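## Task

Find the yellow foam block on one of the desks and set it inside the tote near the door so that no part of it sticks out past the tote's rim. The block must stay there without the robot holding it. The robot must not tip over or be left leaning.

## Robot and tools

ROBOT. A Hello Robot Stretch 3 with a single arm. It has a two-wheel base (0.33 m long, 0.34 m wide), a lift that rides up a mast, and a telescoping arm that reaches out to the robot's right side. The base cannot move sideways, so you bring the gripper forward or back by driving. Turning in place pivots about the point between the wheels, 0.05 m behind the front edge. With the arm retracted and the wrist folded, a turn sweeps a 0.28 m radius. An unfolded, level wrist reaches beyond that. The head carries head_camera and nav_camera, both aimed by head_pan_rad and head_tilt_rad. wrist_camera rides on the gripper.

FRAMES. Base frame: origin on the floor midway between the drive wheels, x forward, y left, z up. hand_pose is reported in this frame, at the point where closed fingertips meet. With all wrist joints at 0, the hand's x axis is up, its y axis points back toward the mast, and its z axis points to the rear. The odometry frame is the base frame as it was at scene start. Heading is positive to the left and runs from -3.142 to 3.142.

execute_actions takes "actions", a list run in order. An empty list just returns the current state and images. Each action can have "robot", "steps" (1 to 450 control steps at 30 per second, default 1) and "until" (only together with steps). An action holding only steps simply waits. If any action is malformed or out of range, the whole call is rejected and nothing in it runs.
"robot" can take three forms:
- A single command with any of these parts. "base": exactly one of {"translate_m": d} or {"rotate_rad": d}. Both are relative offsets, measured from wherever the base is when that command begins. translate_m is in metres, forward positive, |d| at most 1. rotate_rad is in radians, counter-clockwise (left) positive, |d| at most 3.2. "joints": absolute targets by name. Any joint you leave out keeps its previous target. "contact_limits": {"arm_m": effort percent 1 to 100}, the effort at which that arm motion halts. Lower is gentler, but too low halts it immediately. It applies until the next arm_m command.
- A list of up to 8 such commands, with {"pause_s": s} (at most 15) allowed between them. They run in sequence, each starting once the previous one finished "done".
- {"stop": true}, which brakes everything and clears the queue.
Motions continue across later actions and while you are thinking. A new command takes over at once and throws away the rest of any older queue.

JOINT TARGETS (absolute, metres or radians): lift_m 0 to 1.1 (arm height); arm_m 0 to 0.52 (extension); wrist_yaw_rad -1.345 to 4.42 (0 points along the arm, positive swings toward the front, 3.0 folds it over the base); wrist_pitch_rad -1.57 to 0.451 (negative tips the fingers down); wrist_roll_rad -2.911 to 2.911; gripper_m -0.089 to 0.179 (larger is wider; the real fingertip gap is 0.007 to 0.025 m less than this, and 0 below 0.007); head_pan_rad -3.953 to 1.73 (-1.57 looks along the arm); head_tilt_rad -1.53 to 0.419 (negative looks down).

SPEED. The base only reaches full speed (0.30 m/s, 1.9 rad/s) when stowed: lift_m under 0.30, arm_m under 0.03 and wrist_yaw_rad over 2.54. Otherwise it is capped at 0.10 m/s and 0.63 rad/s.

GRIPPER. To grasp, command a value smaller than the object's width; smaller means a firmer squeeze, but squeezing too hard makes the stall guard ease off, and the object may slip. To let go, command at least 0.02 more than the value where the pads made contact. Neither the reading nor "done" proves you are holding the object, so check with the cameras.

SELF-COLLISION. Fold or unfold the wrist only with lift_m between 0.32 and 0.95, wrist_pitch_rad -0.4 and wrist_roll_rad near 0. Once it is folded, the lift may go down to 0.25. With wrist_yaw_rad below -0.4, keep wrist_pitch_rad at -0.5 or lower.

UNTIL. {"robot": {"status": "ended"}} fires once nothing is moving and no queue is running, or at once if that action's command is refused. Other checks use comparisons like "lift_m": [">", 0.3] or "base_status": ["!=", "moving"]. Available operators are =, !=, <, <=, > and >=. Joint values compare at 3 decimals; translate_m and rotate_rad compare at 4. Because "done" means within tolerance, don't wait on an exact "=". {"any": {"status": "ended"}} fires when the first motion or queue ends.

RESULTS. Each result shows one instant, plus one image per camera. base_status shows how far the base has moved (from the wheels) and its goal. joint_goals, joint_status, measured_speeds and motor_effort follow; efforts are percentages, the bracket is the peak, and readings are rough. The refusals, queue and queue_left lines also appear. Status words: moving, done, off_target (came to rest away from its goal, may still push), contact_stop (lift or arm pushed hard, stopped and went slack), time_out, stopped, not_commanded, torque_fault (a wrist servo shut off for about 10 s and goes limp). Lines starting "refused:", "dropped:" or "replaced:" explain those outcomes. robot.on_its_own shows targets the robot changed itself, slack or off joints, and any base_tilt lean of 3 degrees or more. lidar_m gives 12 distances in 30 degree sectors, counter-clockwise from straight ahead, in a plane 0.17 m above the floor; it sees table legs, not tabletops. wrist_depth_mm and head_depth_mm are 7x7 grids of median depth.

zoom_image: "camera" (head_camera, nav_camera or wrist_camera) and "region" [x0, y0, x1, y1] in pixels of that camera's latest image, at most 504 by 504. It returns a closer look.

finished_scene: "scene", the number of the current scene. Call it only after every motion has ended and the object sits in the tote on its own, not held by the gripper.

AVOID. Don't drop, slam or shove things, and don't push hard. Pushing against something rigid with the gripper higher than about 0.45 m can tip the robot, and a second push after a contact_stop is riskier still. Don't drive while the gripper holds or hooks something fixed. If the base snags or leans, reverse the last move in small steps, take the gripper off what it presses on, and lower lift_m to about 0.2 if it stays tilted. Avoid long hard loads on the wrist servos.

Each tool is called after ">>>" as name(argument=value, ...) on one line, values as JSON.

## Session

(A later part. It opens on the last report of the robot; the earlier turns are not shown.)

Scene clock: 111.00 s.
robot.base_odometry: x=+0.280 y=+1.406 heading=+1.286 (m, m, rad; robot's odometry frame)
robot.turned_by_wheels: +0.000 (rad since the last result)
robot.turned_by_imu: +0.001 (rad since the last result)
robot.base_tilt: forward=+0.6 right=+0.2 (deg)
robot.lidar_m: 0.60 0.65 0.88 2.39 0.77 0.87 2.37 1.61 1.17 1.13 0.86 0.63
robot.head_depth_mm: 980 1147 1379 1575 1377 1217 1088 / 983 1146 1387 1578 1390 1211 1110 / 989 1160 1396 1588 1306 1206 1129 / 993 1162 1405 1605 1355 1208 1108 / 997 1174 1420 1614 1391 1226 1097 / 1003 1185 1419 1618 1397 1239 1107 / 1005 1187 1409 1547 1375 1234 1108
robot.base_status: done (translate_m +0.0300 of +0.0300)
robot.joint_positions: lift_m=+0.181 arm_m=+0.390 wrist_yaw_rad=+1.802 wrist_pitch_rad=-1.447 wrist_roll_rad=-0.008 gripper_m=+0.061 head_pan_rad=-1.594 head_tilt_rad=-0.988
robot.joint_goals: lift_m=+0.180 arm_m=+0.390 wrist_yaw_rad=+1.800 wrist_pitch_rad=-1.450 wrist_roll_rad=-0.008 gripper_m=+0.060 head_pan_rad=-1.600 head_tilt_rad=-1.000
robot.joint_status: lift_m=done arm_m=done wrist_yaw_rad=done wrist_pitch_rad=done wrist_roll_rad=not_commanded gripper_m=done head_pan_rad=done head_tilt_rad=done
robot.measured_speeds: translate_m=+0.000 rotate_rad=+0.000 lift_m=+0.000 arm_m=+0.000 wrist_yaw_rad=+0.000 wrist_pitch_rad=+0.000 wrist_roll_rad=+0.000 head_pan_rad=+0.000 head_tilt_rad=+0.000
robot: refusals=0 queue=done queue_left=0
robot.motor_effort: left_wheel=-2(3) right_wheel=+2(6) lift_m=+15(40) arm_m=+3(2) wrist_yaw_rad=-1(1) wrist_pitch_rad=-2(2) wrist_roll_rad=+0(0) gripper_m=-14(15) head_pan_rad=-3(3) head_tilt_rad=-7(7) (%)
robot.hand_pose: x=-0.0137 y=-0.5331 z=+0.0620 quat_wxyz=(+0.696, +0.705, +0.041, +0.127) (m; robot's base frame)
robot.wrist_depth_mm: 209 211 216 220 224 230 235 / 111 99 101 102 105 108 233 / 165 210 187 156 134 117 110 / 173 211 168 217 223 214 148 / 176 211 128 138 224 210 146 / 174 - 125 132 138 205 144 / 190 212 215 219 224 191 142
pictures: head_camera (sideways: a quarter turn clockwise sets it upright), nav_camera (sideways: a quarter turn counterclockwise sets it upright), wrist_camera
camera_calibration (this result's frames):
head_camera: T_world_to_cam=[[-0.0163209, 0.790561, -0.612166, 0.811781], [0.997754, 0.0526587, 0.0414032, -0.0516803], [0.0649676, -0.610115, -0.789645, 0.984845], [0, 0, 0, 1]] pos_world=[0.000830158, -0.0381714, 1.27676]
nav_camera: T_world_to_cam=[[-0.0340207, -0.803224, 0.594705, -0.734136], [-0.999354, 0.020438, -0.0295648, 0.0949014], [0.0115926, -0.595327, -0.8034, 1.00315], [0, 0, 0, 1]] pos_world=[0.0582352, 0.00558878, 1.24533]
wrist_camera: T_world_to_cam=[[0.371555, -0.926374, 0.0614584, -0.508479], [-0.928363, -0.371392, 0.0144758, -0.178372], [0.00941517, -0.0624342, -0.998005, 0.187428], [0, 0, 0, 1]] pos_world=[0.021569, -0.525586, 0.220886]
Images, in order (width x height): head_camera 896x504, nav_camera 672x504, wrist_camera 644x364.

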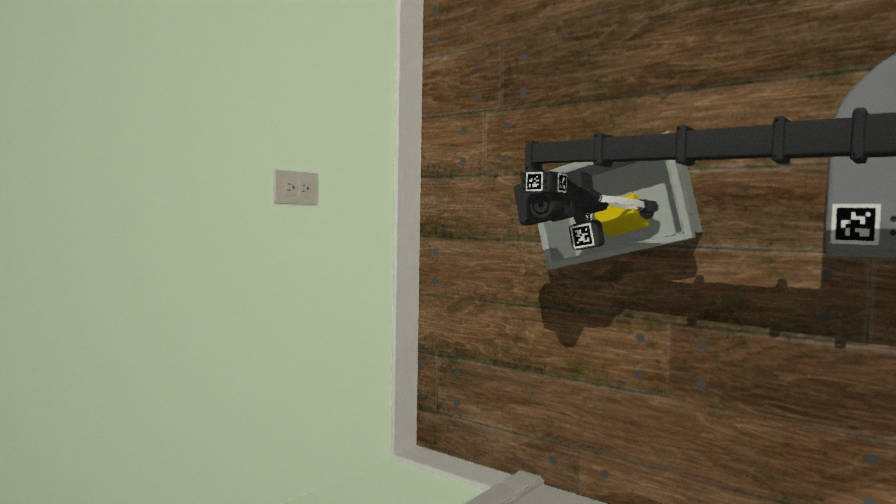

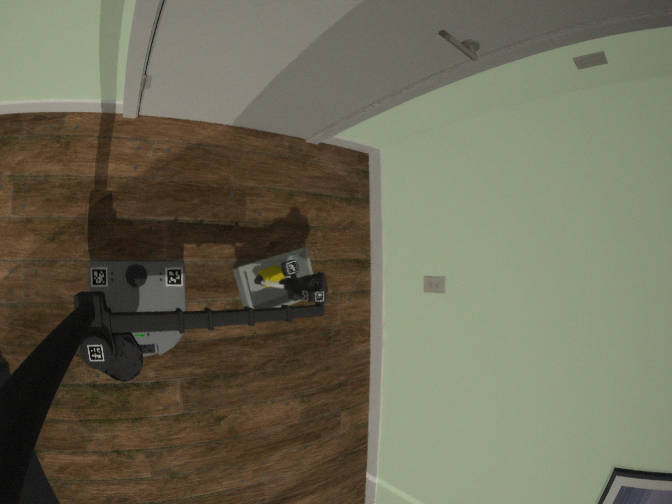

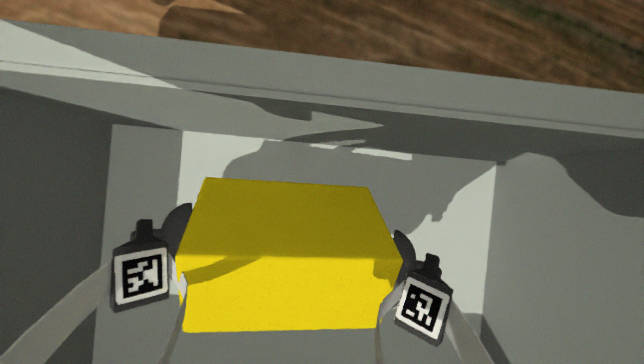

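>>> execute_actions(actions=[{"robot":[{"joints":{"lift_m":0.16}},{"joints":{"gripper_m":0.14}},{"joints":{"lift_m":0.3}}],"steps":450,"until":{"robot":{"status":"ended"}}}])

Scene clock: 115.40 s.
robot.base_odometry: x=+0.280 y=+1.406 heading=+1.286 (m, m, rad; robot's odometry frame)
robot.turned_by_wheels: +0.000 (rad since the last result)
robot.turned_by_imu: +0.001 (rad since the last result)
robot.base_tilt: forward=+0.6 right=+0.0 (deg)
robot.lidar_m: 0.60 0.65 0.89 2.40 0.76 0.87 2.37 1.61 1.17 1.13 0.86 0.63
robot.head_depth_mm: 981 1143 1388 1564 1378 1219 1088 / 983 1147 1384 1571 1376 1219 1107 / 988 1155 1399 1601 1334 1204 1126 / 994 1161 1410 1605 1360 1206 1116 / 998 1174 1420 1603 1397 1228 1096 / 1005 1176 1429 1615 1406 1232 1105 / 1008 1187 1407 1540 1379 1233 1108
robot.base_status: done (translate_m +0.0300 of +0.0300)
robot.joint_positions: lift_m=+0.299 arm_m=+0.390 wrist_yaw_rad=+1.802 wrist_pitch_rad=-1.447 wrist_roll_rad=-0.008 gripper_m=+0.140 head_pan_rad=-1.594 head_tilt_rad=-0.988
robot.joint_goals: lift_m=+0.300 arm_m=+0.390 wrist_yaw_rad=+1.800 wrist_pitch_rad=-1.450 wrist_roll_rad=-0.008 gripper_m=+0.140 head_pan_rad=-1.600 head_tilt_rad=-1.000
robot.joint_status: lift_m=done arm_m=done wrist_yaw_rad=done wrist_pitch_rad=done wrist_roll_rad=not_commanded gripper_m=done head_pan_rad=done head_tilt_rad=done
robot.measured_speeds: translate_m=+0.000 rotate_rad=+0.000 lift_m=+0.000 arm_m=+0.000 wrist_yaw_rad=+0.000 wrist_pitch_rad=+0.000 wrist_roll_rad=+0.000 head_pan_rad=+0.000 head_tilt_rad=+0.000
robot: refusals=0 queue=done queue_left=0
robot.motor_effort: left_wheel=-2(2) right_wheel=+2(2) lift_m=+39(42) arm_m=+4(4) wrist_yaw_rad=-1(1) wrist_pitch_rad=-2(1) wrist_roll_rad=+0(0) gripper_m=+1(82) head_pan_rad=-2(3) head_tilt_rad=-7(8) (%)
robot.hand_pose: x=-0.0139 y=-0.5331 z=+0.1809 quat_wxyz=(+0.696, +0.705, +0.041, +0.127) (m; robot's base frame)
robot.wrist_depth_mm: 319 325 334 338 342 349 357 / 320 327 332 339 344 354 358 / 320 214 245 250 343 352 358 / 319 248 327 333 342 264 360 / 322 309 331 336 342 257 361 / - 312 332 337 342 355 360 / 323 243 270 285 290 355 361
pictures: head_camera (sideways: a quarter turn clockwise sets it upright), nav_camera (sideways: a quarter turn counterclockwise sets it upright), wrist_camera
camera_calibration (this result's frames):
head_camera: T_world_to_cam=[[-0.0163212, 0.790561, -0.612166, 0.811781], [0.997754, 0.052659, 0.0414032, -0.0516803], [0.0649678, -0.610115, -0.789645, 0.984845], [0, 0, 0, 1]] pos_world=[0.000830172, -0.0381714, 1.27676]
nav_camera: T_world_to_cam=[[-0.0340204, -0.803224, 0.594705, -0.734135], [-0.999354, 0.0204377, -0.0295648, 0.0949014], [0.0115928, -0.595327, -0.8034, 1.00315], [0, 0, 0, 1]] pos_world=[0.0582352, 0.0055888, 1.24533]
wrist_camera: T_world_to_cam=[[0.371584, -0.926368, 0.0613872, -0.515751], [-0.928356, -0.371391, 0.0149464, -0.180299], [0.00895272, -0.062543, -0.998002, 0.305996], [0, 0, 0, 1]] pos_world=[0.0215234, -0.525599, 0.33974]
Images, in order (width x height): head_camera 896x504, nav_camera 672x504, wrist_camera 644x364.

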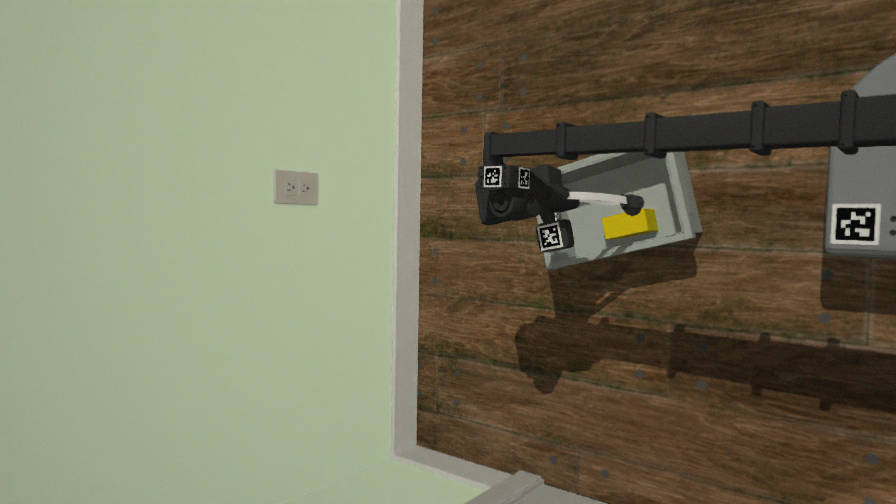

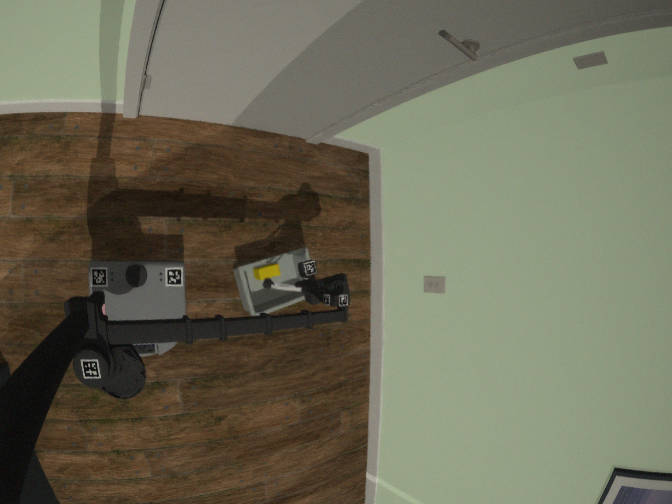

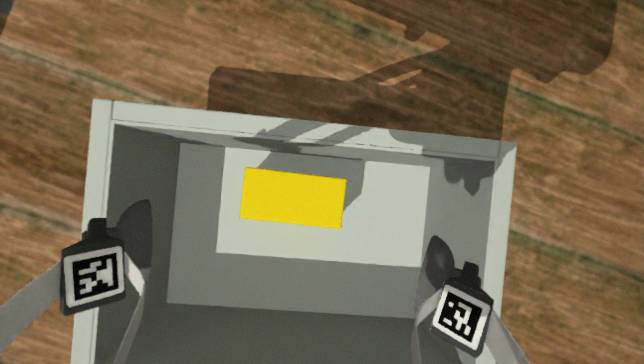

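>>> finished_scene(scene=1)

The scene is finished: the task was done.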